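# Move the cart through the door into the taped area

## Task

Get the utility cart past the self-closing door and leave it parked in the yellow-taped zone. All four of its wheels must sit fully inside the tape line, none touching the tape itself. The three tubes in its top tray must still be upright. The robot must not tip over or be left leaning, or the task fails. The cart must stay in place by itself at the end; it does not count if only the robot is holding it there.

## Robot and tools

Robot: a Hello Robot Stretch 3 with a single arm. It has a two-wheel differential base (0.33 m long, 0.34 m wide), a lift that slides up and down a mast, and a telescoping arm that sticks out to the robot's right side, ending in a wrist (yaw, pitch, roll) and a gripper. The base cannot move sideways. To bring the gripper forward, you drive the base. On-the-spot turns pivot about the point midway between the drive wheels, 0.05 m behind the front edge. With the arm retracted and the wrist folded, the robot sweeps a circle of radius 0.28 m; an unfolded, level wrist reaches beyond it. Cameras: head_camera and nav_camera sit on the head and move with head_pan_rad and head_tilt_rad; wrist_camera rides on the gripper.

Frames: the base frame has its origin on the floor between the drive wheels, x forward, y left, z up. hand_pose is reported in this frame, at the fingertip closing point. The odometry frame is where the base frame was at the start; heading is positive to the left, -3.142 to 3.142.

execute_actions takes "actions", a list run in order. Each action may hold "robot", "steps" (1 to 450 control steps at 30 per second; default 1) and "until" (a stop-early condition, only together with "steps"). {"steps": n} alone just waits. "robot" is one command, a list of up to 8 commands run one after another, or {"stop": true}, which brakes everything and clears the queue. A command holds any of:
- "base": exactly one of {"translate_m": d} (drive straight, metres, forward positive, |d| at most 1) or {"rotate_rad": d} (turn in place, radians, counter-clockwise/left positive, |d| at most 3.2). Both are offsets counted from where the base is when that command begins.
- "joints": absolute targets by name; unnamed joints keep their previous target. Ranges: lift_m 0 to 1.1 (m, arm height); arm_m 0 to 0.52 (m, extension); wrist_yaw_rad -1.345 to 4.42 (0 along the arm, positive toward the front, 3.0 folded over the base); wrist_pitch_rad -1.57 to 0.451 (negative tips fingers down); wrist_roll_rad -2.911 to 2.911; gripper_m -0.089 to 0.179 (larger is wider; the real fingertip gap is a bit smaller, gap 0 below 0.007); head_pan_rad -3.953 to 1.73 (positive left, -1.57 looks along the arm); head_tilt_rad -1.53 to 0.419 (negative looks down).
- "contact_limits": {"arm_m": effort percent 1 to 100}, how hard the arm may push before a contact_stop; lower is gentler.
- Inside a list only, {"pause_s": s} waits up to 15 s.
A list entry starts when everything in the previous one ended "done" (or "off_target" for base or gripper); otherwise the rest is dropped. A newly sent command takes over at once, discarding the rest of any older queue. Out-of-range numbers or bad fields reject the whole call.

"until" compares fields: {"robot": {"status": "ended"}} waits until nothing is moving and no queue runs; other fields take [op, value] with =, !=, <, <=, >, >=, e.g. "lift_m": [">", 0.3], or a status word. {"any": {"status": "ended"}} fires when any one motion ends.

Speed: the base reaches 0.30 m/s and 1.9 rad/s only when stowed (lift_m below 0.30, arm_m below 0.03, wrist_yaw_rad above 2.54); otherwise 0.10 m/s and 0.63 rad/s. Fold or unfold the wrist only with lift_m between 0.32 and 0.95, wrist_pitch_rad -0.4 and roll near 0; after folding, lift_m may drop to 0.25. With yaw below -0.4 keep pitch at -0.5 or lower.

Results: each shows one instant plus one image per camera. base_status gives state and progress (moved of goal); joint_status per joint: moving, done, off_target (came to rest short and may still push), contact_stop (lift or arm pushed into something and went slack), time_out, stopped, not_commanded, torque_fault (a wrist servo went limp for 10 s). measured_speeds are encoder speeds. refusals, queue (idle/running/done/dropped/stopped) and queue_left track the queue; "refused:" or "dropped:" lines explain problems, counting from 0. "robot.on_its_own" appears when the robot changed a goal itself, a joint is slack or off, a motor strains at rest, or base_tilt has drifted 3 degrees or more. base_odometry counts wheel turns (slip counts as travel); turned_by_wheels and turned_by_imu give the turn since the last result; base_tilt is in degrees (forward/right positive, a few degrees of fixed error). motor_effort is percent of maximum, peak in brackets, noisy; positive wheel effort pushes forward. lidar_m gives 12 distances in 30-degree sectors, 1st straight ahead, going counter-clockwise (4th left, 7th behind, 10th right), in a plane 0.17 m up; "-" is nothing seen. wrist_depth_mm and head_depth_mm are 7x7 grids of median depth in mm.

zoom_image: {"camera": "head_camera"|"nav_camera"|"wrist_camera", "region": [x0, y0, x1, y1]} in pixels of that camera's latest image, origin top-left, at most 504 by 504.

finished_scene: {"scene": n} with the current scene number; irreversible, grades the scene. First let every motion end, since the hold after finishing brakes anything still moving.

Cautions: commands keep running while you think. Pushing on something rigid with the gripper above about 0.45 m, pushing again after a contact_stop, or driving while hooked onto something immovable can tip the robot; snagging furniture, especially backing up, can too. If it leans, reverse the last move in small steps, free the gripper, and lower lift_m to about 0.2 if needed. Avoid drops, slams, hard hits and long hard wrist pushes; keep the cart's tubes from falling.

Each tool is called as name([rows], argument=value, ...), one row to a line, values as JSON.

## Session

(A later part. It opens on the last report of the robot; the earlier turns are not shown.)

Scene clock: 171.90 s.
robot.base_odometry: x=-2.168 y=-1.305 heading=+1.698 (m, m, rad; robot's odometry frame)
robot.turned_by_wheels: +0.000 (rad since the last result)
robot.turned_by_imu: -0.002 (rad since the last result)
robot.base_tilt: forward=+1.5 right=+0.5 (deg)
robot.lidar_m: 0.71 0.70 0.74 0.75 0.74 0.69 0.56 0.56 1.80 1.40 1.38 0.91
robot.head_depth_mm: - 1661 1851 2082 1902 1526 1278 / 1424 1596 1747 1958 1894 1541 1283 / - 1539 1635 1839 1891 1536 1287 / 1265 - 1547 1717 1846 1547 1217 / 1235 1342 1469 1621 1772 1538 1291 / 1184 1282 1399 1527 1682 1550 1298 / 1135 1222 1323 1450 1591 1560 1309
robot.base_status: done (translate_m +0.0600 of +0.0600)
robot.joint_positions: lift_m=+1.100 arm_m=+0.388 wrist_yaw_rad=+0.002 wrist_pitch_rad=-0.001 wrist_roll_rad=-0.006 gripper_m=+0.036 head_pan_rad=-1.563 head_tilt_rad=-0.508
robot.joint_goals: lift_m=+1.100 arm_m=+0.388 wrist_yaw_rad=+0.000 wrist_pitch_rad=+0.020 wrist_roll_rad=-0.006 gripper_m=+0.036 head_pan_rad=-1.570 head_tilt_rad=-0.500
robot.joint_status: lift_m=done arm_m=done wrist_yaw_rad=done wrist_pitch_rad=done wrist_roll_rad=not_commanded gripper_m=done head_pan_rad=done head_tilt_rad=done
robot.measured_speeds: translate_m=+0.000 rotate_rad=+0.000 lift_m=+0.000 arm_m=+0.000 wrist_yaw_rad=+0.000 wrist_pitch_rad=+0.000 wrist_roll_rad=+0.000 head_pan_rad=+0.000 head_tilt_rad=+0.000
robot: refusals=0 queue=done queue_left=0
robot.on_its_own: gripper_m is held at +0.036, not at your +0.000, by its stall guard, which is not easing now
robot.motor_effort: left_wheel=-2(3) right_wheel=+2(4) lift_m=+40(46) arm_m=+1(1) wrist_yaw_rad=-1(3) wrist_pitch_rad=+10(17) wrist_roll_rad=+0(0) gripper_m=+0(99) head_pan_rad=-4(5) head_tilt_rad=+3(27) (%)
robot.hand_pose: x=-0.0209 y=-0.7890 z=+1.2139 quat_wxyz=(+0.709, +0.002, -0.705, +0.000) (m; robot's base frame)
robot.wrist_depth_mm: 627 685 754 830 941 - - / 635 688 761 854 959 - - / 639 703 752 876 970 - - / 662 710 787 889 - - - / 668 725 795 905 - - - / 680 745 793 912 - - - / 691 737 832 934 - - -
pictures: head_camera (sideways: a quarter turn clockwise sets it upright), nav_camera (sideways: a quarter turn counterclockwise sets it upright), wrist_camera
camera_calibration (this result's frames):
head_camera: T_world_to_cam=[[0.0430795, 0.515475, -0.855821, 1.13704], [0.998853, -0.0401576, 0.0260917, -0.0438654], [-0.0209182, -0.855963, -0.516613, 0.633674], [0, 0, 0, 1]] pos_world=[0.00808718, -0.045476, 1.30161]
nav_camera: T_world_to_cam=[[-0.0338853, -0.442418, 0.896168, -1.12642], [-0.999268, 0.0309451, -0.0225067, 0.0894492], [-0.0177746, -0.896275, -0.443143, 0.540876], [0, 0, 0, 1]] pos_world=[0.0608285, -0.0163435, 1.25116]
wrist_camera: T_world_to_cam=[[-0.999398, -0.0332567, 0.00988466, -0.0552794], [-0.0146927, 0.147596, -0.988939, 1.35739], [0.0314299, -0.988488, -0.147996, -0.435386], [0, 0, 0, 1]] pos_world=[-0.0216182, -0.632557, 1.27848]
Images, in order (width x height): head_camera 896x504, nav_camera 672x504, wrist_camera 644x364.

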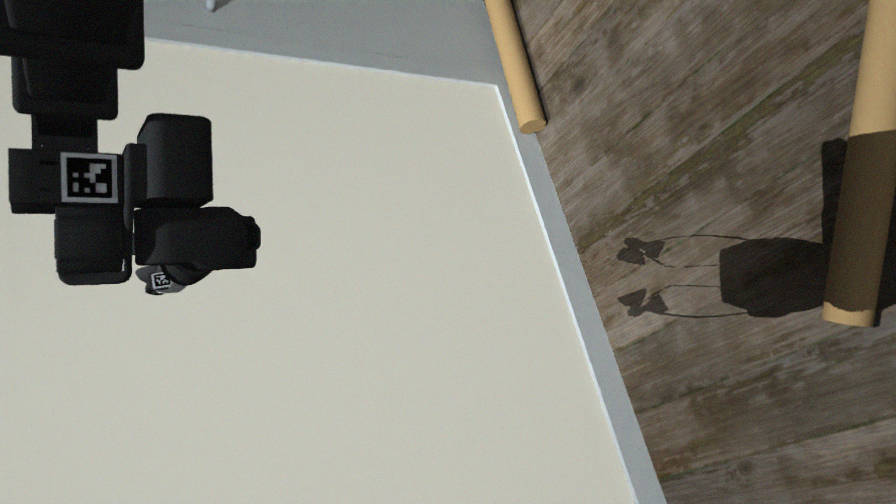

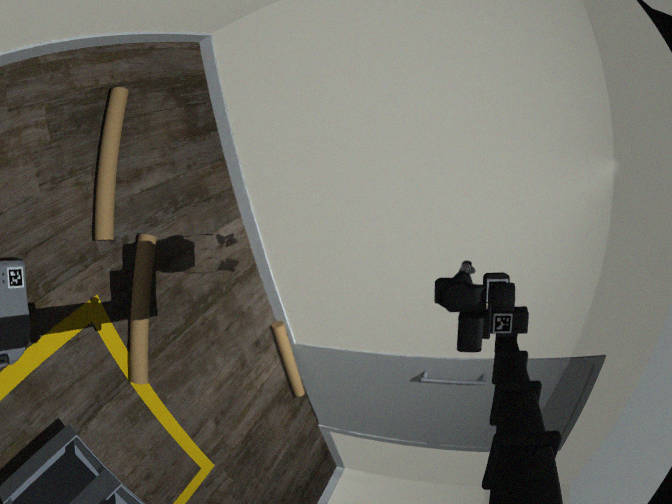

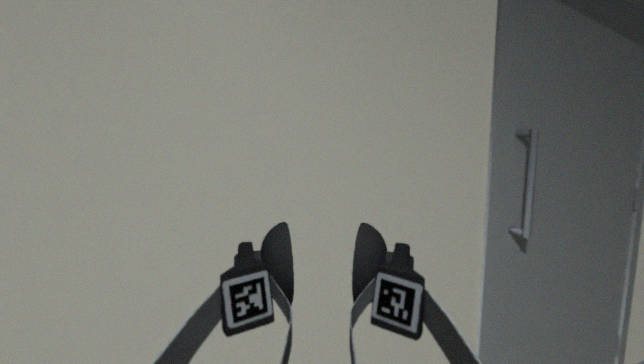

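execute_actions([
  {"robot":{"base":{"translate_m":0.45},"joints":{"lift_m":0.3,"wrist_yaw_rad":1.57,"wrist_pitch_rad":-1.57,"gripper_m":0.15,"head_tilt_rad":-1.1}},"steps":450,"until":{"robot":{"status":"ended"}}},
])

Scene clock: 181.40 s.
robot.base_odometry: x=-2.225 y=-0.859 heading=+1.698 (m, m, rad; robot's odometry frame)
robot.turned_by_wheels: +0.000 (rad since the last result)
robot.turned_by_imu: +0.001 (rad since the last result)
robot.base_tilt: forward=+1.5 right=+0.5 (deg)
robot.lidar_m: 0.29 0.29 0.31 0.45 0.93 0.99 0.99 1.29 1.55 1.21 0.83 0.37
robot.head_depth_mm: 1620 1757 1576 1388 1296 1201 1130 / 1520 1727 1570 1401 1301 1208 - / 1418 1699 1568 1409 1289 - - / 1350 1621 1584 1349 1286 1215 - / 1271 1543 1561 1417 1279 1192 1099 / 1207 1448 1554 1411 1280 1182 1100 / 1155 1363 1532 1407 1285 1173 988
robot.base_status: done (translate_m +0.4500 of +0.4500)
robot.joint_positions: lift_m=+0.300 arm_m=+0.388 wrist_yaw_rad=+1.568 wrist_pitch_rad=-1.565 wrist_roll_rad=-0.006 gripper_m=+0.150 head_pan_rad=-1.563 head_tilt_rad=-1.086
robot.joint_goals: lift_m=+0.300 arm_m=+0.388 wrist_yaw_rad=+1.570 wrist_pitch_rad=-1.570 wrist_roll_rad=-0.006 gripper_m=+0.150 head_pan_rad=-1.570 head_tilt_rad=-1.100
robot.joint_status: lift_m=done arm_m=done wrist_yaw_rad=done wrist_pitch_rad=done wrist_roll_rad=not_commanded gripper_m=done head_pan_rad=done head_tilt_rad=done
robot.measured_speeds: translate_m=+0.000 rotate_rad=+0.000 lift_m=+0.000 arm_m=+0.000 wrist_yaw_rad=+0.000 wrist_pitch_rad=+0.000 wrist_roll_rad=+0.000 head_pan_rad=+0.000 head_tilt_rad=+0.000
robot: refusals=0 queue=done queue_left=0
robot.motor_effort: left_wheel=-3(4) right_wheel=+4(9) lift_m=+23(40) arm_m=+1(2) wrist_yaw_rad=+3(4) wrist_pitch_rad=-2(9) wrist_roll_rad=+0(0) gripper_m=+0(81) head_pan_rad=-4(5) head_tilt_rad=-5(29) (%)
robot.hand_pose: x=-0.0440 y=-0.5329 z=+0.1827 quat_wxyz=(+0.707, +0.707, -0.001, +0.003) (m; robot's base frame)
robot.wrist_depth_mm: 323 320 320 243 316 313 312 / 329 329 326 247 318 317 319 / 338 335 330 251 327 326 323 / 341 339 337 258 335 332 327 / 348 345 346 263 339 339 334 / 353 - 353 265 346 - 338 / 358 357 356 272 351 350 344
pictures: head_camera (sideways: a quarter turn clockwise sets it upright), nav_camera (sideways: a quarter turn counterclockwise sets it upright), wrist_camera
camera_calibration (this result's frames):
head_camera: T_world_to_cam=[[0.0402683, 0.899665, -0.434721, 0.588334], [0.998897, -0.0467549, -0.0042321, -0.00437901], [-0.0241328, -0.434071, -0.900555, 1.133], [0, 0, 0, 1]] pos_world=[0.00802532, -0.037707, 1.27607]
nav_camera: T_world_to_cam=[[-0.0308151, -0.86056, 0.508417, -0.621086], [-0.99931, 0.0370811, 0.00219648, 0.0572808], [-0.0207429, -0.507998, -0.861108, 1.08453], [0, 0, 0, 1]] pos_world=[0.0605988, 0.0143357, 1.24955]
wrist_camera: T_world_to_cam=[[0.00636565, -0.999525, -0.0301662, -0.523062], [-0.990054, -0.0105394, 0.140293, -0.0339942], [-0.140544, 0.0289731, -0.98965, 0.354249], [0, 0, 0, 1]] pos_world=[0.0194611, -0.533435, 0.339573]
Images, in order (width x height): head_camera 896x504, nav_camera 672x504, wrist_camera 644x364.

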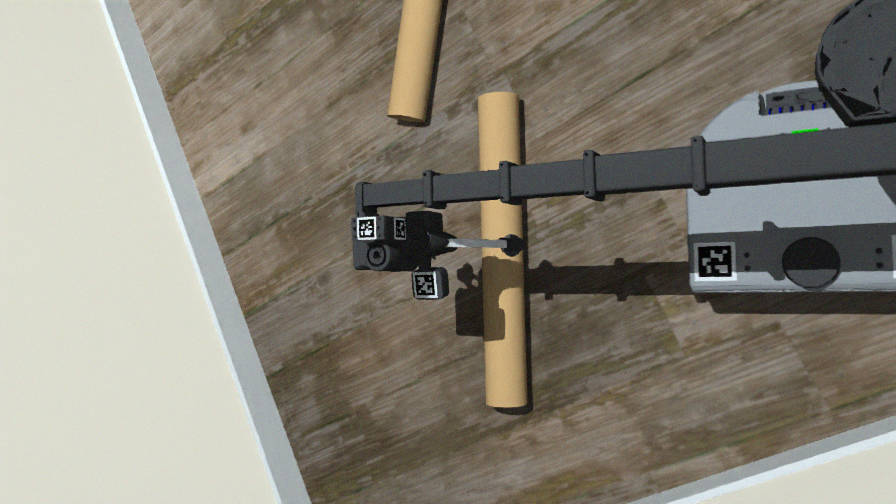

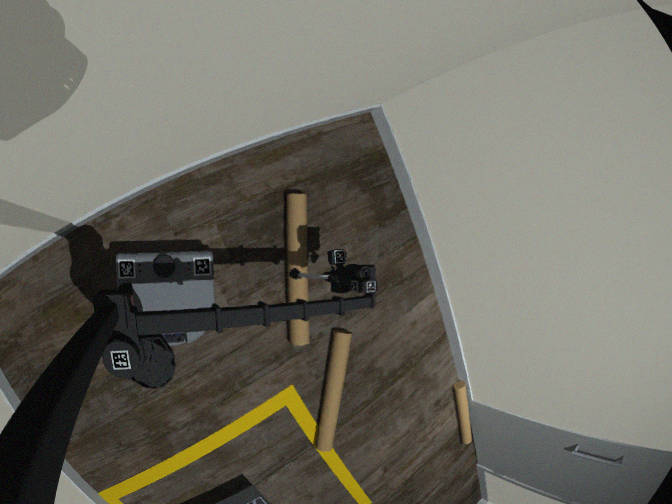

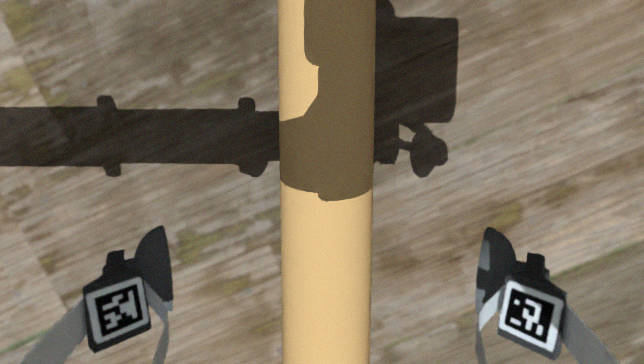

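execute_actions([
  {"robot":[{"base":{"translate_m":0.006},"joints":{"lift_m":0.14,"arm_m":0.384}},{"joints":{"gripper_m":0.03}},{"joints":{"lift_m":0.65,"head_tilt_rad":-0.8},"base":{"translate_m":-0.45}}],"steps":450,"until":{"robot":{"status":"ended"}}},
  {"robot":{"joints":{"wrist_pitch_rad":-1.4}},"steps":15},
  {"robot":{"joints":{"wrist_pitch_rad":-1.2}},"steps":15},
  {"robot":{"joints":{"wrist_pitch_rad":-1.0}},"steps":15},
  {"robot":{"joints":{"wrist_pitch_rad":-0.8}},"steps":15},
  {"robot":{"joints":{"wrist_pitch_rad":-0.6}},"steps":15},
  {"robot":{"joints":{"wrist_pitch_rad":-0.4}},"steps":15},
  {"robot":{"joints":{"wrist_pitch_rad":-0.2}},"steps":15},
  {"robot":{"joints":{"wrist_pitch_rad":0.02}},"steps":20},
])

Scene clock: 196.93 s.
robot.base_odometry: x=-2.168 y=-1.299 heading=+1.698 (m, m, rad; robot's odometry frame)
robot.turned_by_wheels: +0.000 (rad since the last result)
robot.turned_by_imu: -0.003 (rad since the last result)
robot.base_tilt: forward=+1.5 right=+0.6 (deg)
robot.lidar_m: 0.70 0.69 0.74 0.75 0.75 0.70 0.57 0.56 1.80 1.40 1.38 0.90
robot.head_depth_mm: 1588 1878 2048 1723 1477 1274 1165 / 1505 1756 1990 1764 1506 - 1141 / 1430 1642 1905 1697 1468 1282 1134 / 1355 1546 1806 1655 1477 1277 1142 / 1295 1473 1683 1660 1469 1277 1138 / 1236 1399 1597 1739 888 1286 1138 / 1179 1323 1432 646 1409 1278 1141
robot.base_status: done (translate_m -0.4500 of -0.4500)
robot.joint_positions: lift_m=+0.650 arm_m=+0.384 wrist_yaw_rad=+1.568 wrist_pitch_rad=-0.034 wrist_roll_rad=-0.006 gripper_m=+0.043 head_pan_rad=-1.563 head_tilt_rad=-0.804
robot.joint_goals: lift_m=+0.650 arm_m=+0.384 wrist_yaw_rad=+1.570 wrist_pitch_rad=+0.020 wrist_roll_rad=-0.006 gripper_m=+0.042 head_pan_rad=-1.570 head_tilt_rad=-0.800
robot.joint_status: lift_m=done arm_m=done wrist_yaw_rad=done wrist_pitch_rad=moving wrist_roll_rad=not_commanded gripper_m=done head_pan_rad=done head_tilt_rad=done
robot.measured_speeds: translate_m=+0.000 rotate_rad=+0.000 lift_m=+0.000 arm_m=+0.000 wrist_yaw_rad=+0.000 wrist_pitch_rad=+0.000 wrist_roll_rad=+0.000 head_pan_rad=+0.000 head_tilt_rad=+0.000
robot: refusals=0 queue=running queue_left=0
robot.on_its_own: gripper_m is held at +0.042, not at your +0.030, by its stall guard, which is not easing now
robot.motor_effort: left_wheel=-2(6) right_wheel=+3(8) lift_m=+43(46) arm_m=-4(5) wrist_yaw_rad=+3(3) wrist_pitch_rad=+24(28) wrist_roll_rad=+0(0) gripper_m=-20(96) head_pan_rad=-4(4) head_tilt_rad=+1(19) (%)
robot.hand_pose: x=+0.2339 y=-0.5300 z=+0.7555 quat_wxyz=(+0.511, +0.506, -0.490, +0.492) (m; robot's base frame)
robot.wrist_depth_mm: 632 692 100 90 99 896 713 / 643 720 102 91 101 895 703 / 674 728 104 93 103 918 733 / 676 739 107 94 106 933 738 / 689 746 105 96 106 948 733 / 703 747 105 98 104 932 731 / 711 803 109 99 109 924 764
pictures: head_camera (sideways: a quarter turn clockwise sets it upright), nav_camera (sideways: a quarter turn counterclockwise sets it upright), wrist_camera
camera_calibration (this result's frames):
head_camera: T_world_to_cam=[[0.0414897, 0.742828, -0.668195, 0.892488], [0.998887, -0.0458607, 0.0110401, -0.0242629], [-0.022443, -0.66791, -0.743904, 0.929347], [0, 0, 0, 1]] pos_world=[0.00806414, -0.0433585, 1.28797]
nav_camera: T_world_to_cam=[[-0.0321735, -0.684728, 0.728088, -0.907295], [-0.999299, 0.0360029, -0.0102992, 0.0735502], [-0.0191612, -0.727909, -0.685406, 0.856066], [0, 0, 0, 1]] pos_world=[0.060711, -0.000760148, 1.2481]
wrist_camera: T_world_to_cam=[[0.0287916, -0.999546, 0.00886774, -0.53934], [-0.179732, -0.0139035, -0.983617, 0.818538], [0.983294, 0.0267261, -0.18005, 0.0843823], [0, 0, 0, 1]] pos_world=[0.0796732, -0.529969, 0.825104]
Images, in order (width x height): head_camera 896x504, nav_camera 672x504, wrist_camera 644x364.

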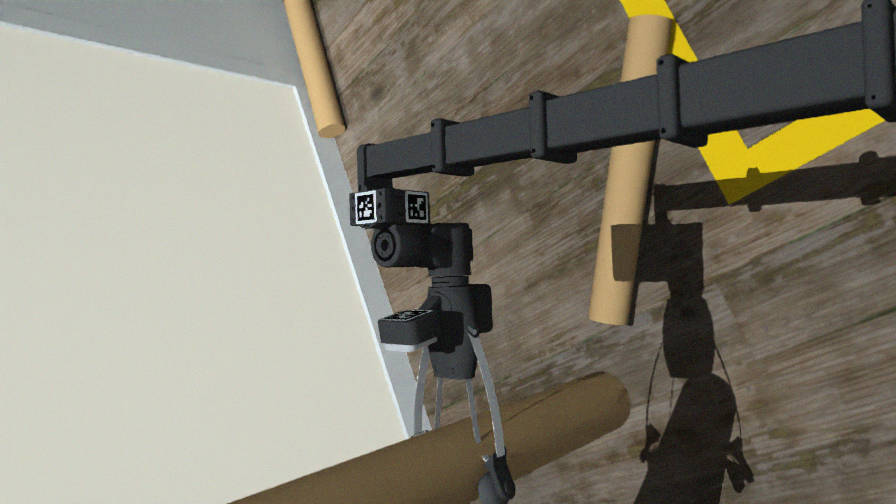

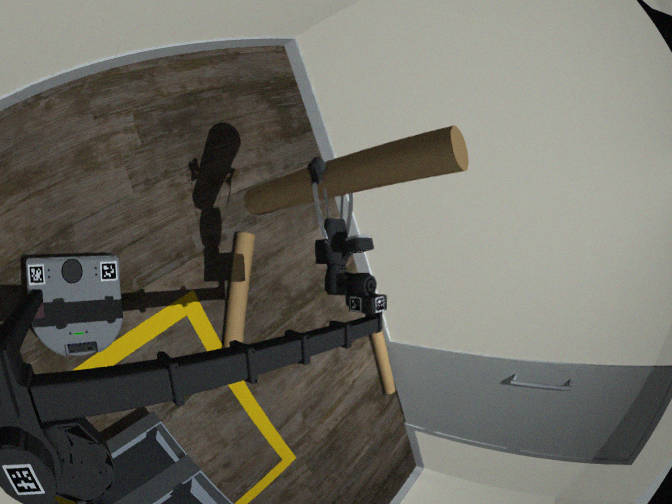

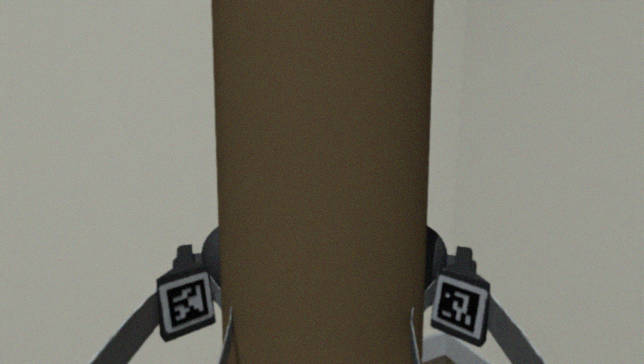

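execute_actions([
  {"robot":{"joints":{"wrist_pitch_rad":0.1,"lift_m":1.1,"wrist_yaw_rad":1.3,"arm_m":0.5,"head_tilt_rad":-0.5}},"steps":25},
  {"robot":{"joints":{"wrist_yaw_rad":1.0}},"steps":25},
  {"robot":{"joints":{"wrist_yaw_rad":0.7}},"steps":25},
  {"robot":{"joints":{"wrist_yaw_rad":0.35}},"steps":25},
  {"robot":{"joints":{"wrist_yaw_rad":0}},"steps":60},
  {"robot":{"base":{"rotate_rad":-1.0}},"steps":150,"until":{"robot":{"status":"ended"}}},
])

execute_actions([
  {"robot":[{"base":{"rotate_rad":-0.2}},{"base":{"rotate_rad":-0.24}}],"steps":150,"until":{"robot":{"status":"ended"}}},
])

Scene clock: 206.80 s.
robot.base_odometry: x=-2.168 y=-1.299 heading=+0.698 (m, m, rad; robot's odometry frame)
robot.turned_by_wheels: -1.000 (rad since the last result)
robot.turned_by_imu: -0.999 (rad since the last result)
robot.base_tilt: forward=+1.7 right=+0.5 (deg)
robot.lidar_m: 1.38 0.87 0.70 0.69 0.75 0.75 0.74 0.68 0.56 0.56 1.74 1.39
robot.head_depth_mm: - 2762 2902 989 660 985 884 / - 2776 2981 994 664 981 1067 / 2499 2854 3081 2417 1775 1420 1088 / 673 780 838 2447 1918 1555 1292 / 2618 2878 3118 2504 1915 1551 1294 / 2642 2885 3173 2528 1937 1548 1299 / 2693 2869 3125 2567 1931 1564 1302
robot.base_status: done (rotate_rad -0.9999 of -1.0000)
robot.joint_positions: lift_m=+1.100 arm_m=+0.500 wrist_yaw_rad=-0.001 wrist_pitch_rad=+0.047 wrist_roll_rad=-0.006 gripper_m=+0.043 head_pan_rad=-1.563 head_tilt_rad=-0.507
robot.joint_goals: lift_m=+1.100 arm_m=+0.500 wrist_yaw_rad=+0.000 wrist_pitch_rad=+0.100 wrist_roll_rad=-0.006 gripper_m=+0.042 head_pan_rad=-1.570 head_tilt_rad=-0.500
robot.joint_status: lift_m=done arm_m=done wrist_yaw_rad=done wrist_pitch_rad=off_target wrist_roll_rad=not_commanded gripper_m=done head_pan_rad=done head_tilt_rad=done
robot.measured_speeds: translate_m=+0.000 rotate_rad=+0.000 lift_m=+0.000 arm_m=+0.000 wrist_yaw_rad=+0.000 wrist_pitch_rad=+0.000 wrist_roll_rad=+0.000 head_pan_rad=+0.000 head_tilt_rad=+0.000
robot: refusals=0 queue=done queue_left=0
robot.on_its_own: gripper_m is held at +0.042, not at your +0.030, by its stall guard, which is not easing now
robot.motor_effort: left_wheel=+3(11) right_wheel=-3(13) lift_m=+44(45) arm_m=+2(3) wrist_yaw_rad=+2(5) wrist_pitch_rad=+24(28) wrist_roll_rad=+0(0) gripper_m=-20(19) head_pan_rad=-4(4) head_tilt_rad=+3(20) (%)
robot.hand_pose: x=-0.0217 y=-0.9018 z=+1.2262 quat_wxyz=(+0.709, -0.017, -0.705, +0.016) (m; robot's base frame)
robot.wrist_depth_mm: - - 100 90 99 - - / - - 102 92 101 - - / - - 104 93 104 - - / - - 107 94 106 - - / - - 105 96 106 - - / - - 105 97 104 - - / - - 109 99 108 - -
pictures: head_camera (sideways: a quarter turn clockwise sets it upright), nav_camera (sideways: a quarter turn counterclockwise sets it upright), wrist_camera
replaced: robot.wrist_pitch_rad: its motion had ended off_target
camera_calibration (this result's frames):
head_camera: T_world_to_cam=[[0.0431684, 0.515189, -0.855989, 1.13726], [0.998846, -0.0403175, 0.0261072, -0.0438855], [-0.0210612, -0.856128, -0.516335, 0.633313], [0, 0, 0, 1]] pos_world=[0.00807952, -0.0454764, 1.30163]
nav_camera: T_world_to_cam=[[-0.033962, -0.442121, 0.896312, -1.12661], [-0.999262, 0.0311062, -0.0225192, 0.0894654], [-0.0179247, -0.896416, -0.442852, 0.540498], [0, 0, 0, 1]] pos_world=[0.0608258, -0.0163692, 1.25117]
wrist_camera: T_world_to_cam=[[-0.999502, -0.0294194, 0.0113787, -0.0583796], [-0.0142599, 0.0996575, -0.99492, 1.3503], [0.028136, -0.994587, -0.100027, -0.609467], [0, 0, 0, 1]] pos_world=[-0.0219475, -0.742453, 1.28314]
Images, in order (width x height): head_camera 896x504, nav_camera 672x504, wrist_camera 644x364.

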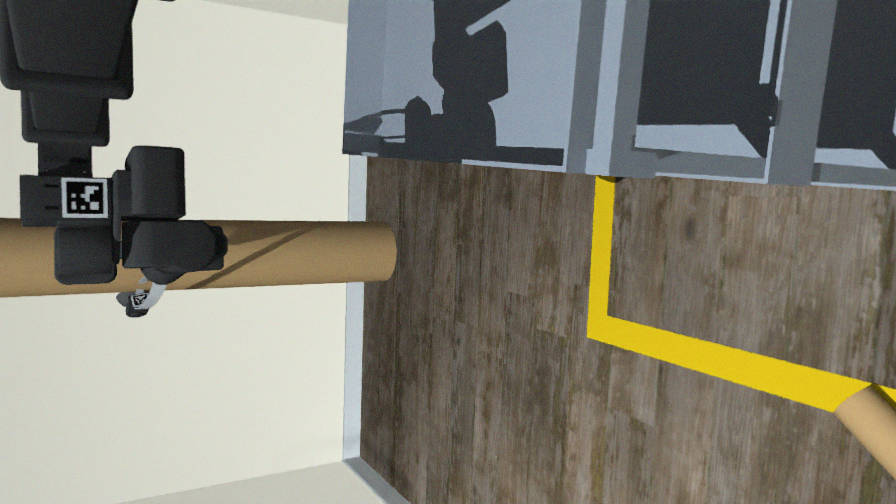

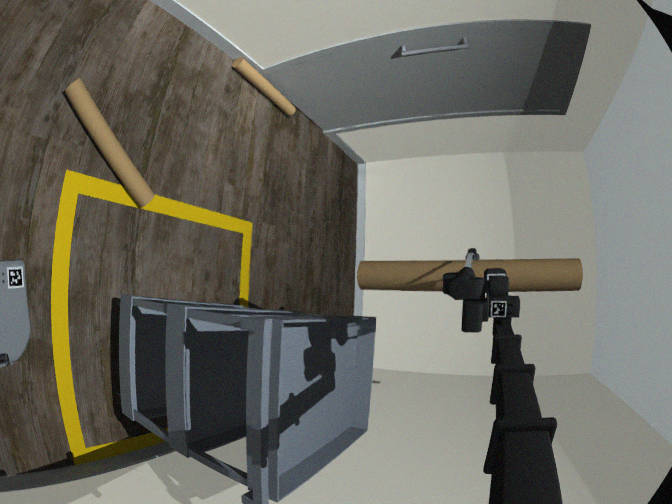

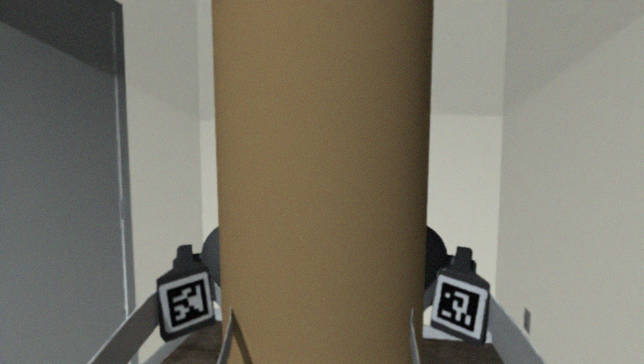

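Scene clock: 210.53 s.
robot.base_odometry: x=-2.168 y=-1.299 heading=+0.258 (m, m, rad; robot's odometry frame)
robot.turned_by_wheels: -0.440 (rad since the last result)
robot.turned_by_imu: -0.439 (rad since the last result)
robot.base_tilt: forward=+1.5 right=+0.6 (deg)
robot.lidar_m: 1.38 1.38 0.82 0.69 0.69 0.78 0.74 0.74 0.65 0.56 0.56 1.64
robot.head_depth_mm: - 1109 1168 1193 815 1339 1286 / - 1309 1398 947 776 988 1141 / 1420 1625 1624 998 721 985 1144 / 673 779 840 956 696 984 1111 / 2546 2800 2971 1008 680 989 1067 / 2566 2790 2946 1006 759 1055 1266 / 2497 2723 2899 2460 1923 1551 1301
robot.base_status: done (rotate_rad -0.2399 of -0.2400)
robot.joint_positions: lift_m=+1.100 arm_m=+0.500 wrist_yaw_rad=-0.001 wrist_pitch_rad=+0.047 wrist_roll_rad=-0.006 gripper_m=+0.043 head_pan_rad=-1.563 head_tilt_rad=-0.507
robot.joint_goals: lift_m=+1.100 arm_m=+0.500 wrist_yaw_rad=+0.000 wrist_pitch_rad=+0.100 wrist_roll_rad=-0.006 gripper_m=+0.042 head_pan_rad=-1.570 head_tilt_rad=-0.500
robot.joint_status: lift_m=done arm_m=done wrist_yaw_rad=done wrist_pitch_rad=off_target wrist_roll_rad=not_commanded gripper_m=done head_pan_rad=done head_tilt_rad=done
robot.measured_speeds: translate_m=+0.000 rotate_rad=+0.000 lift_m=+0.000 arm_m=+0.000 wrist_yaw_rad=+0.000 wrist_pitch_rad=+0.000 wrist_roll_rad=+0.000 head_pan_rad=+0.000 head_tilt_rad=+0.000
robot: refusals=0 queue=done queue_left=0
robot.on_its_own: gripper_m is held at +0.042, not at your +0.030, by its stall guard, which is not easing now
robot.motor_effort: left_wheel=+3(10) right_wheel=-3(14) lift_m=+43(44) arm_m=+2(1) wrist_yaw_rad=+1(4) wrist_pitch_rad=+24(24) wrist_roll_rad=+0(0) gripper_m=-19(19) head_pan_rad=-4(4) head_tilt_rad=+2(3) (%)
robot.hand_pose: x=-0.0217 y=-0.9018 z=+1.2262 quat_wxyz=(+0.709, -0.017, -0.705, +0.016) (m; robot's base frame)
robot.wrist_depth_mm: - - 100 90 99 598 445 / - - 102 91 101 600 453 / - - 104 93 104 605 446 / - - 106 94 106 597 453 / - - 105 96 106 610 448 / - - 105 97 104 571 457 / - - 109 99 109 573 450
pictures: head_camera (sideways: a quarter turn clockwise sets it upright), nav_camera (sideways: a quarter turn counterclockwise sets it upright), wrist_camera
camera_calibration (this result's frames):
head_camera: T_world_to_cam=[[0.0431691, 0.515122, -0.856029, 1.13731], [0.998846, -0.0403158, 0.0261109, -0.0438904], [-0.0210612, -0.856168, -0.516268, 0.633225], [0, 0, 0, 1]] pos_world=[0.0080795, -0.0454764, 1.30163]
nav_camera: T_world_to_cam=[[-0.0339627, -0.442051, 0.896347, -1.12665], [-0.999262, 0.0311048, -0.0225222, 0.0894694], [-0.0179247, -0.896451, -0.442781, 0.540407], [0, 0, 0, 1]] pos_world=[0.0608258, -0.0163732, 1.25117]
wrist_camera: T_world_to_cam=[[-0.999496, -0.029642, 0.0113798, -0.0585249], [-0.0142831, 0.0996541, -0.99492, 1.3503], [0.0283573, -0.994581, -0.100027, -0.609477], [0, 0, 0, 1]] pos_world=[-0.0219257, -0.742472, 1.28314]
Images, in order (width x height): head_camera 896x504, nav_camera 672x504, wrist_camera 644x364.

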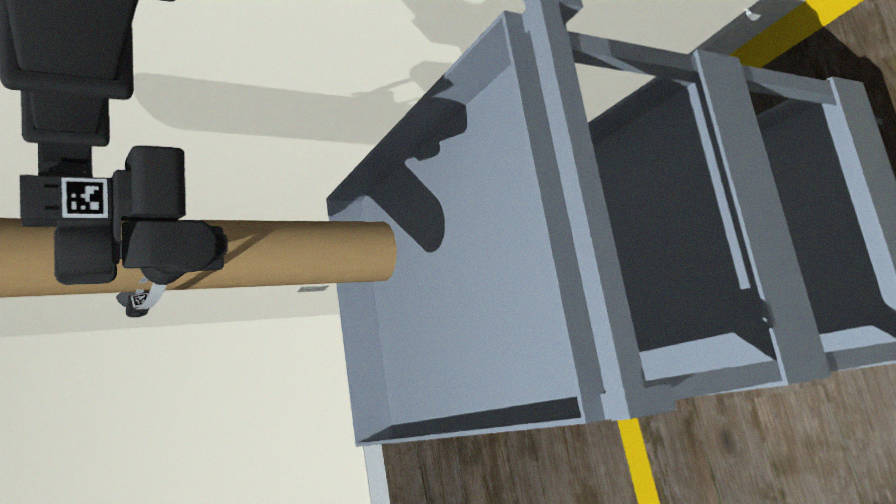

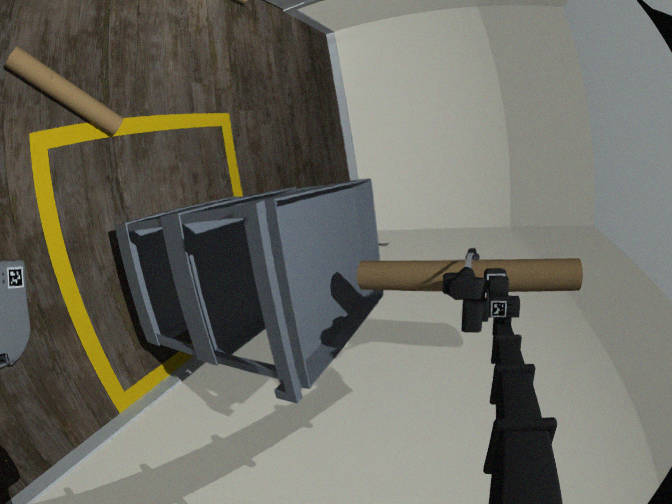

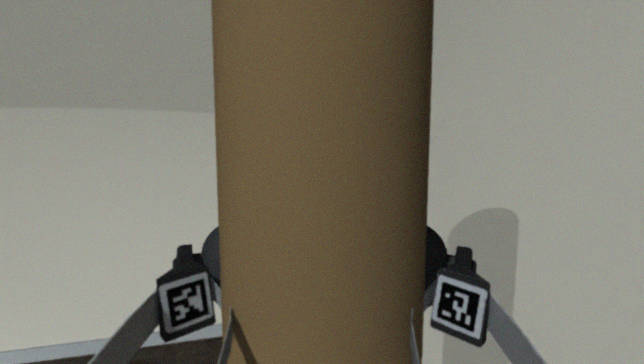

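execute_actions([
  {"robot":{"base":{"rotate_rad":-0.08}},"steps":40},
  {"robot":{"joints":{"lift_m":0.98}},"steps":70},
])

Scene clock: 215.30 s.
robot.base_odometry: x=-2.168 y=-1.299 heading=+0.179 (m, m, rad; robot's odometry frame)
robot.turned_by_wheels: -0.080 (rad since the last result)
robot.turned_by_imu: -0.080 (rad since the last result)
robot.base_tilt: forward=+1.6 right=+0.5 (deg)
robot.lidar_m: 1.39 1.38 0.87 0.70 0.69 0.75 0.75 0.74 0.68 0.56 0.56 1.73
robot.head_depth_mm: 944 999 - - 1159 1300 1269 / 1084 1134 1316 1226 839 997 1229 / 1265 1337 1466 963 753 1013 1170 / 685 740 866 915 719 987 1120 / 1919 2195 2209 1000 688 993 1098 / 2551 2764 2995 1007 671 963 887 / 2527 2733 2866 1022 816 1509 1304
robot.base_status: done (rotate_rad -0.0799 of -0.0800)
robot.joint_positions: lift_m=+0.980 arm_m=+0.500 wrist_yaw_rad=-0.001 wrist_pitch_rad=+0.048 wrist_roll_rad=-0.006 gripper_m=+0.043 head_pan_rad=-1.563 head_tilt_rad=-0.507
robot.joint_goals: lift_m=+0.980 arm_m=+0.500 wrist_yaw_rad=+0.000 wrist_pitch_rad=+0.100 wrist_roll_rad=-0.006 gripper_m=+0.042 head_pan_rad=-1.570 head_tilt_rad=-0.500
robot.joint_status: lift_m=done arm_m=done wrist_yaw_rad=done wrist_pitch_rad=off_target wrist_roll_rad=not_commanded gripper_m=done head_pan_rad=done head_tilt_rad=done
robot.measured_speeds: translate_m=+0.000 rotate_rad=+0.000 lift_m=+0.000 arm_m=+0.000 wrist_yaw_rad=+0.000 wrist_pitch_rad=+0.000 wrist_roll_rad=+0.000 head_pan_rad=+0.000 head_tilt_rad=+0.000
robot: refusals=0 queue=done queue_left=0
robot.on_its_own: gripper_m is held at +0.042, not at your +0.030, by its stall guard, which is not easing now
robot.motor_effort: left_wheel=+4(11) right_wheel=-4(15) lift_m=+26(43) arm_m=+2(2) wrist_yaw_rad=+2(3) wrist_pitch_rad=+23(24) wrist_roll_rad=+0(0) gripper_m=-20(19) head_pan_rad=-4(4) head_tilt_rad=+3(3) (%)
robot.hand_pose: x=-0.0217 y=-0.9018 z=+1.1072 quat_wxyz=(+0.709, -0.017, -0.705, +0.016) (m; robot's base frame)
robot.wrist_depth_mm: - - 100 90 99 494 377 / - - 102 91 101 487 382 / - - 104 93 104 493 382 / - - 107 94 106 500 386 / - - 105 96 106 505 386 / - - 106 98 104 475 388 / - - 109 99 108 486 391
pictures: head_camera (sideways: a quarter turn clockwise sets it upright), nav_camera (sideways: a quarter turn counterclockwise sets it upright), wrist_camera
camera_calibration (this result's frames):
head_camera: T_world_to_cam=[[0.0431689, 0.515112, -0.856035, 1.13732], [0.998846, -0.040315, 0.0261114, -0.0438911], [-0.0210608, -0.856174, -0.516258, 0.633213], [0, 0, 0, 1]] pos_world=[0.00807953, -0.0454764, 1.30163]
nav_camera: T_world_to_cam=[[-0.0339626, -0.442041, 0.896352, -1.12666], [-0.999262, 0.0311041, -0.0225227, 0.0894699], [-0.0179243, -0.896455, -0.442771, 0.540394], [0, 0, 0, 1]] pos_world=[0.0608259, -0.0163737, 1.25117]
wrist_camera: T_world_to_cam=[[-0.999495, -0.0296429, 0.0114102, -0.0572021], [-0.0142857, 0.0986798, -0.995017, 1.2311], [0.0283692, -0.994678, -0.0990534, -0.622563], [0, 0, 0, 1]] pos_world=[-0.0219244, -0.742431, 1.16396]
Images, in order (width x height): head_camera 896x504, nav_camera 672x504, wrist_camera 644x364.

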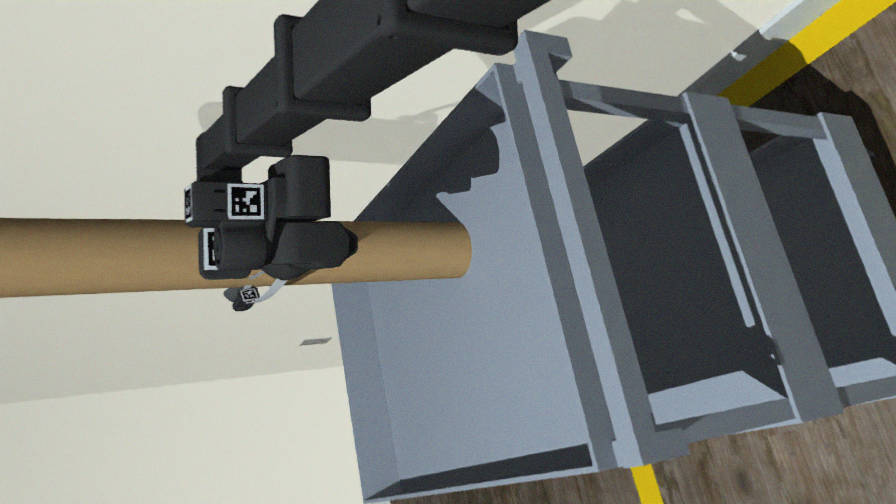

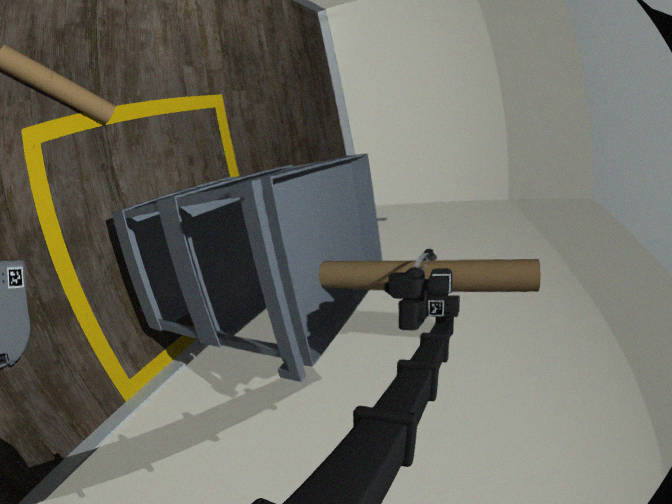

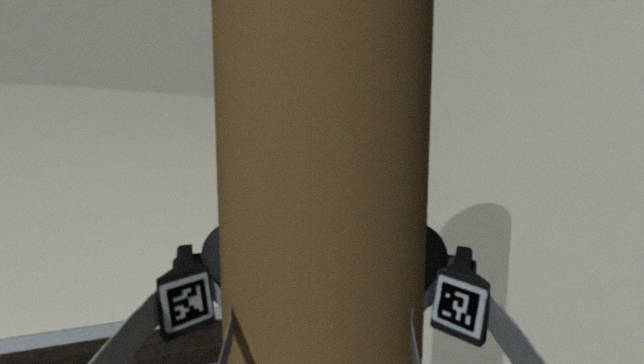

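execute_actions([
  {"robot":{"joints":{"lift_m":0.963}},"steps":30},
  {"robot":[{"joints":{"gripper_m":0.15}},{"joints":{"arm_m":0.1}},{"base":{"translate_m":0.2}},{"base":{"rotate_rad":1.31}},{"joints":{"arm_m":0.36,"lift_m":0.3,"wrist_yaw_rad":1.57,"wrist_pitch_rad":-1.57,"head_tilt_rad":-1.1}}],"steps":450,"until":{"robot":{"status":"ended"}}},
  {"steps":300,"until":{"robot":{"status":"ended"}}},
])

Scene clock: 236.07 s.
robot.base_odometry: x=-1.972 y=-1.264 heading=+1.488 (m, m, rad; robot's odometry frame)
robot.turned_by_wheels: +1.310 (rad since the last result)
robot.turned_by_imu: +1.307 (rad since the last result)
robot.base_tilt: forward=+1.5 right=+0.5 (deg)
robot.lidar_m: 0.83 0.77 0.78 0.98 0.92 0.75 0.53 0.54 1.93 1.29 1.19 1.21
robot.head_depth_mm: 1933 1762 1564 1425 1298 1201 1126 / 1835 1748 1575 1416 1297 1197 - / 1704 1745 1560 1409 1282 - - / 1565 1719 1565 1382 1270 1219 - / 1423 1657 1563 1413 1281 1178 1098 / 1317 1537 1562 1411 1279 1189 1103 / 1220 1430 1527 1403 1282 1178 1095
robot.base_status: done (rotate_rad +1.3099 of +1.3100)
robot.joint_positions: lift_m=+0.300 arm_m=+0.360 wrist_yaw_rad=+1.568 wrist_pitch_rad=-1.565 wrist_roll_rad=-0.006 gripper_m=+0.150 head_pan_rad=-1.564 head_tilt_rad=-1.087
robot.joint_goals: lift_m=+0.300 arm_m=+0.360 wrist_yaw_rad=+1.570 wrist_pitch_rad=-1.570 wrist_roll_rad=-0.006 gripper_m=+0.150 head_pan_rad=-1.570 head_tilt_rad=-1.100
robot.joint_status: lift_m=done arm_m=done wrist_yaw_rad=done wrist_pitch_rad=done wrist_roll_rad=not_commanded gripper_m=done head_pan_rad=done head_tilt_rad=done
robot.measured_speeds: translate_m=+0.000 rotate_rad=+0.000 lift_m=+0.000 arm_m=+0.000 wrist_yaw_rad=+0.000 wrist_pitch_rad=+0.000 wrist_roll_rad=+0.000 head_pan_rad=+0.000 head_tilt_rad=+0.000
robot: refusals=0 queue=done queue_left=0
robot.motor_effort: left_wheel=-2(7) right_wheel=+2(8) lift_m=+22(28) arm_m=+2(3) wrist_yaw_rad=+2(4) wrist_pitch_rad=-2(23) wrist_roll_rad=+0(0) gripper_m=+0(83) head_pan_rad=-4(4) head_tilt_rad=-5(31) (%)
robot.hand_pose: x=-0.0440 y=-0.5048 z=+0.1827 quat_wxyz=(+0.707, +0.707, -0.001, +0.003) (m; robot's base frame)
robot.wrist_depth_mm: 324 320 319 245 316 315 312 / 329 328 325 249 321 322 317 / 331 333 331 252 325 326 325 / 341 342 334 257 332 328 330 / 348 348 341 260 336 338 335 / 357 - 354 267 344 - 343 / 362 364 355 273 349 351 344
pictures: head_camera (sideways: a quarter turn clockwise sets it upright), nav_camera (sideways: a quarter turn counterclockwise sets it upright), wrist_camera
camera_calibration (this result's frames):
head_camera: T_world_to_cam=[[0.0404076, 0.899759, -0.434513, 0.588062], [0.99889, -0.0469094, -0.00424463, -0.00436266], [-0.0242019, -0.433859, -0.900656, 1.13313], [0, 0, 0, 1]] pos_world=[0.00801941, -0.0377013, 1.27606]
nav_camera: T_world_to_cam=[[-0.0309482, -0.860672, 0.508218, -0.620826], [-0.999304, 0.0372362, 0.00220677, 0.0572673], [-0.0208234, -0.507796, -0.861226, 1.08469], [0, 0, 0, 1]] pos_world=[0.0606009, 0.0143393, 1.24955]
wrist_camera: T_world_to_cam=[[0.00687722, -0.999521, -0.0301662, -0.494958], [-0.990047, -0.0110464, 0.140302, -0.0339586], [-0.140568, 0.0289011, -0.989649, 0.353403], [0, 0, 0, 1]] pos_world=[0.0194605, -0.50531, 0.339579]
Images, in order (width x height): head_camera 896x504, nav_camera 672x504, wrist_camera 644x364.

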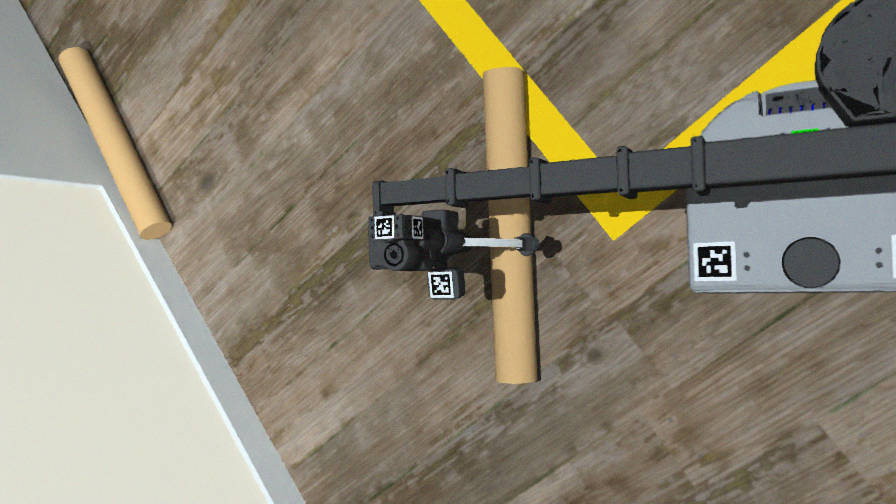

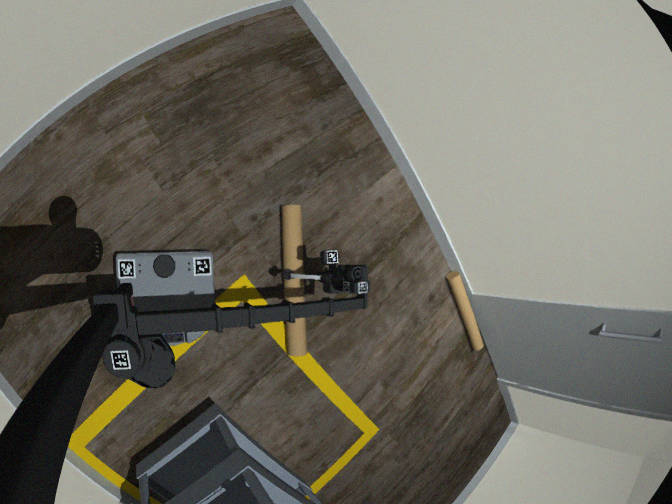

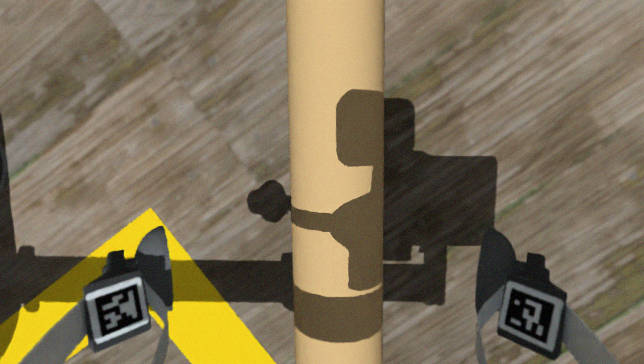

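execute_actions([
  {"robot":[{"base":{"translate_m":-0.042},"joints":{"arm_m":0.366}},{"joints":{"lift_m":0.14}},{"joints":{"gripper_m":0.03}},{"joints":{"lift_m":1.1,"head_tilt_rad":-0.6,"arm_m":0.31}}],"steps":450,"until":{"robot":{"lift_m":[">",0.55]}}},
  {"robot":{"joints":{"wrist_pitch_rad":-1.4}},"steps":15},
  {"robot":{"joints":{"wrist_pitch_rad":-1.2}},"steps":15},
  {"robot":{"joints":{"wrist_pitch_rad":-1.0}},"steps":15},
  {"robot":{"joints":{"wrist_pitch_rad":-0.8}},"steps":15},
  {"robot":{"joints":{"wrist_pitch_rad":-0.6}},"steps":15},
  {"robot":{"joints":{"wrist_pitch_rad":-0.4}},"steps":15},
  {"robot":{"joints":{"wrist_pitch_rad":-0.2}},"steps":15},
  {"robot":{"joints":{"wrist_pitch_rad":0.1}},"steps":20},
  {"robot":{"joints":{"wrist_yaw_rad":1.2}},"steps":20},
  {"robot":{"joints":{"wrist_yaw_rad":0.8}},"steps":20},
  {"robot":{"joints":{"wrist_yaw_rad":0.4}},"steps":20},
  {"robot":{"joints":{"wrist_yaw_rad":0}},"steps":30},
  {"robot":{"base":{"rotate_rad":-1.35}},"steps":150,"until":{"robot":{"status":"ended"}}},
])

Scene clock: 258.40 s.
robot.base_odometry: x=-1.975 y=-1.305 heading=+0.139 (m, m, rad; robot's odometry frame)
robot.turned_by_wheels: -1.350 (rad since the last result)
robot.turned_by_imu: -1.349 (rad since the last result)
robot.base_tilt: forward=+1.6 right=+0.5 (deg)
robot.lidar_m: 1.24 1.22 1.04 0.81 0.80 0.86 0.92 0.90 0.57 0.48 2.95 1.58
robot.head_depth_mm: 1114 1178 1216 848 1036 1099 1222 / 658 771 884 848 1011 982 1175 / - 1569 913 850 657 937 1149 / - 613 678 822 621 833 1088 / 2165 2403 1113 852 1044 1220 1201 / 2507 2777 1106 1300 1675 1436 1230 / 2452 2682 2812 2209 1736 1434 1229
robot.base_status: done (rotate_rad -1.3499 of -1.3500)
robot.joint_positions: lift_m=+1.099 arm_m=+0.310 wrist_yaw_rad=-0.001 wrist_pitch_rad=+0.032 wrist_roll_rad=-0.006 gripper_m=+0.043 head_pan_rad=-1.564 head_tilt_rad=-0.606
robot.joint_goals: lift_m=+1.100 arm_m=+0.310 wrist_yaw_rad=+0.000 wrist_pitch_rad=+0.100 wrist_roll_rad=-0.006 gripper_m=+0.042 head_pan_rad=-1.570 head_tilt_rad=-0.600
robot.joint_status: lift_m=done arm_m=done wrist_yaw_rad=done wrist_pitch_rad=off_target wrist_roll_rad=not_commanded gripper_m=done head_pan_rad=done head_tilt_rad=done
robot.measured_speeds: translate_m=+0.000 rotate_rad=+0.000 lift_m=+0.000 arm_m=+0.000 wrist_yaw_rad=+0.000 wrist_pitch_rad=+0.000 wrist_roll_rad=+0.000 head_pan_rad=+0.000 head_tilt_rad=+0.000
robot: refusals=0 queue=done queue_left=0
robot.on_its_own: gripper_m is held at +0.042, not at your +0.030, by its stall guard, which is not easing now
robot.motor_effort: left_wheel=+3(10) right_wheel=-3(11) lift_m=+45(47) arm_m=-4(5) wrist_yaw_rad=+1(5) wrist_pitch_rad=+31(38) wrist_roll_rad=+0(0) gripper_m=-19(98) head_pan_rad=-4(4) head_tilt_rad=+2(24) (%)
robot.hand_pose: x=-0.0218 y=-0.7121 z=+1.2222 quat_wxyz=(+0.709, -0.011, -0.705, +0.010) (m; robot's base frame)
robot.wrist_depth_mm: - - 92 84 94 250 535 / - - 95 87 96 253 530 / - - 98 89 100 256 538 / - - 102 92 103 257 563 / - - 103 94 104 262 552 / - - 103 97 103 266 567 / - - 110 100 110 278 560
pictures: head_camera (sideways: a quarter turn clockwise sets it upright), nav_camera (sideways: a quarter turn counterclockwise sets it upright), wrist_camera
camera_calibration (this result's frames):
head_camera: T_world_to_cam=[[0.0426161, 0.597042, -0.801077, 1.06567], [0.998859, -0.0427423, 0.0212821, -0.0376008], [-0.0215336, -0.80107, -0.598183, 0.739802], [0, 0, 0, 1]] pos_world=[0.00807386, -0.0452231, 1.29702]
nav_camera: T_world_to_cam=[[-0.0333721, -0.528305, 0.848398, -1.06412], [-0.999275, 0.0332223, -0.0186191, 0.0843854], [-0.0183491, -0.848404, -0.529031, 0.652634], [0, 0, 0, 1]] pos_world=[0.0607874, -0.0112868, 1.24963]
wrist_camera: T_world_to_cam=[[-0.999505, -0.0294925, 0.0109163, -0.0522656], [-0.0142343, 0.114747, -0.993293, 1.33622], [0.028042, -0.992957, -0.115111, -0.401617], [0, 0, 0, 1]] pos_world=[-0.0219576, -0.553658, 1.28159]
Images, in order (width x height): head_camera 896x504, nav_camera 672x504, wrist_camera 644x364.

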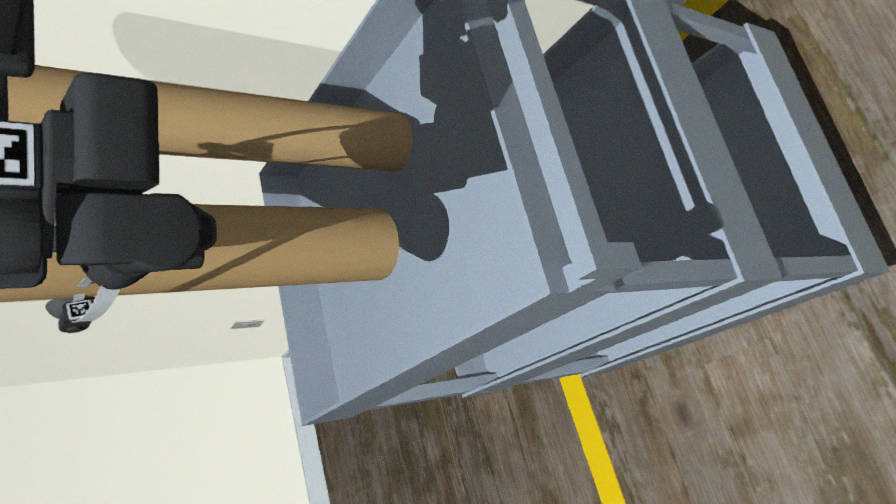

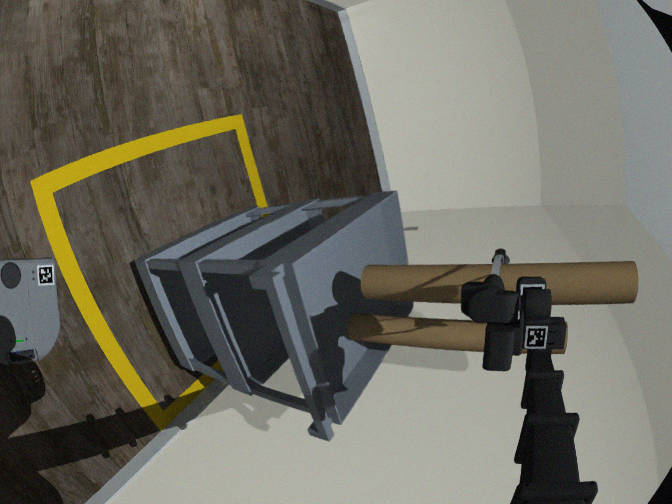

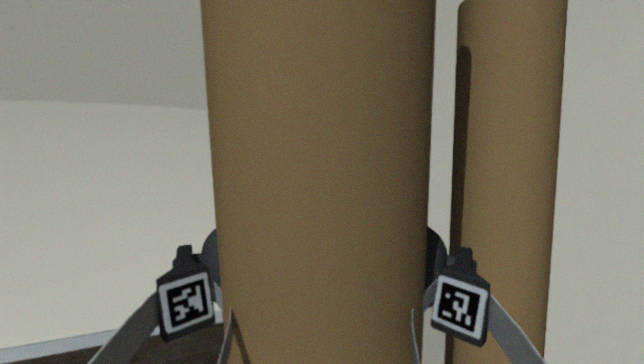

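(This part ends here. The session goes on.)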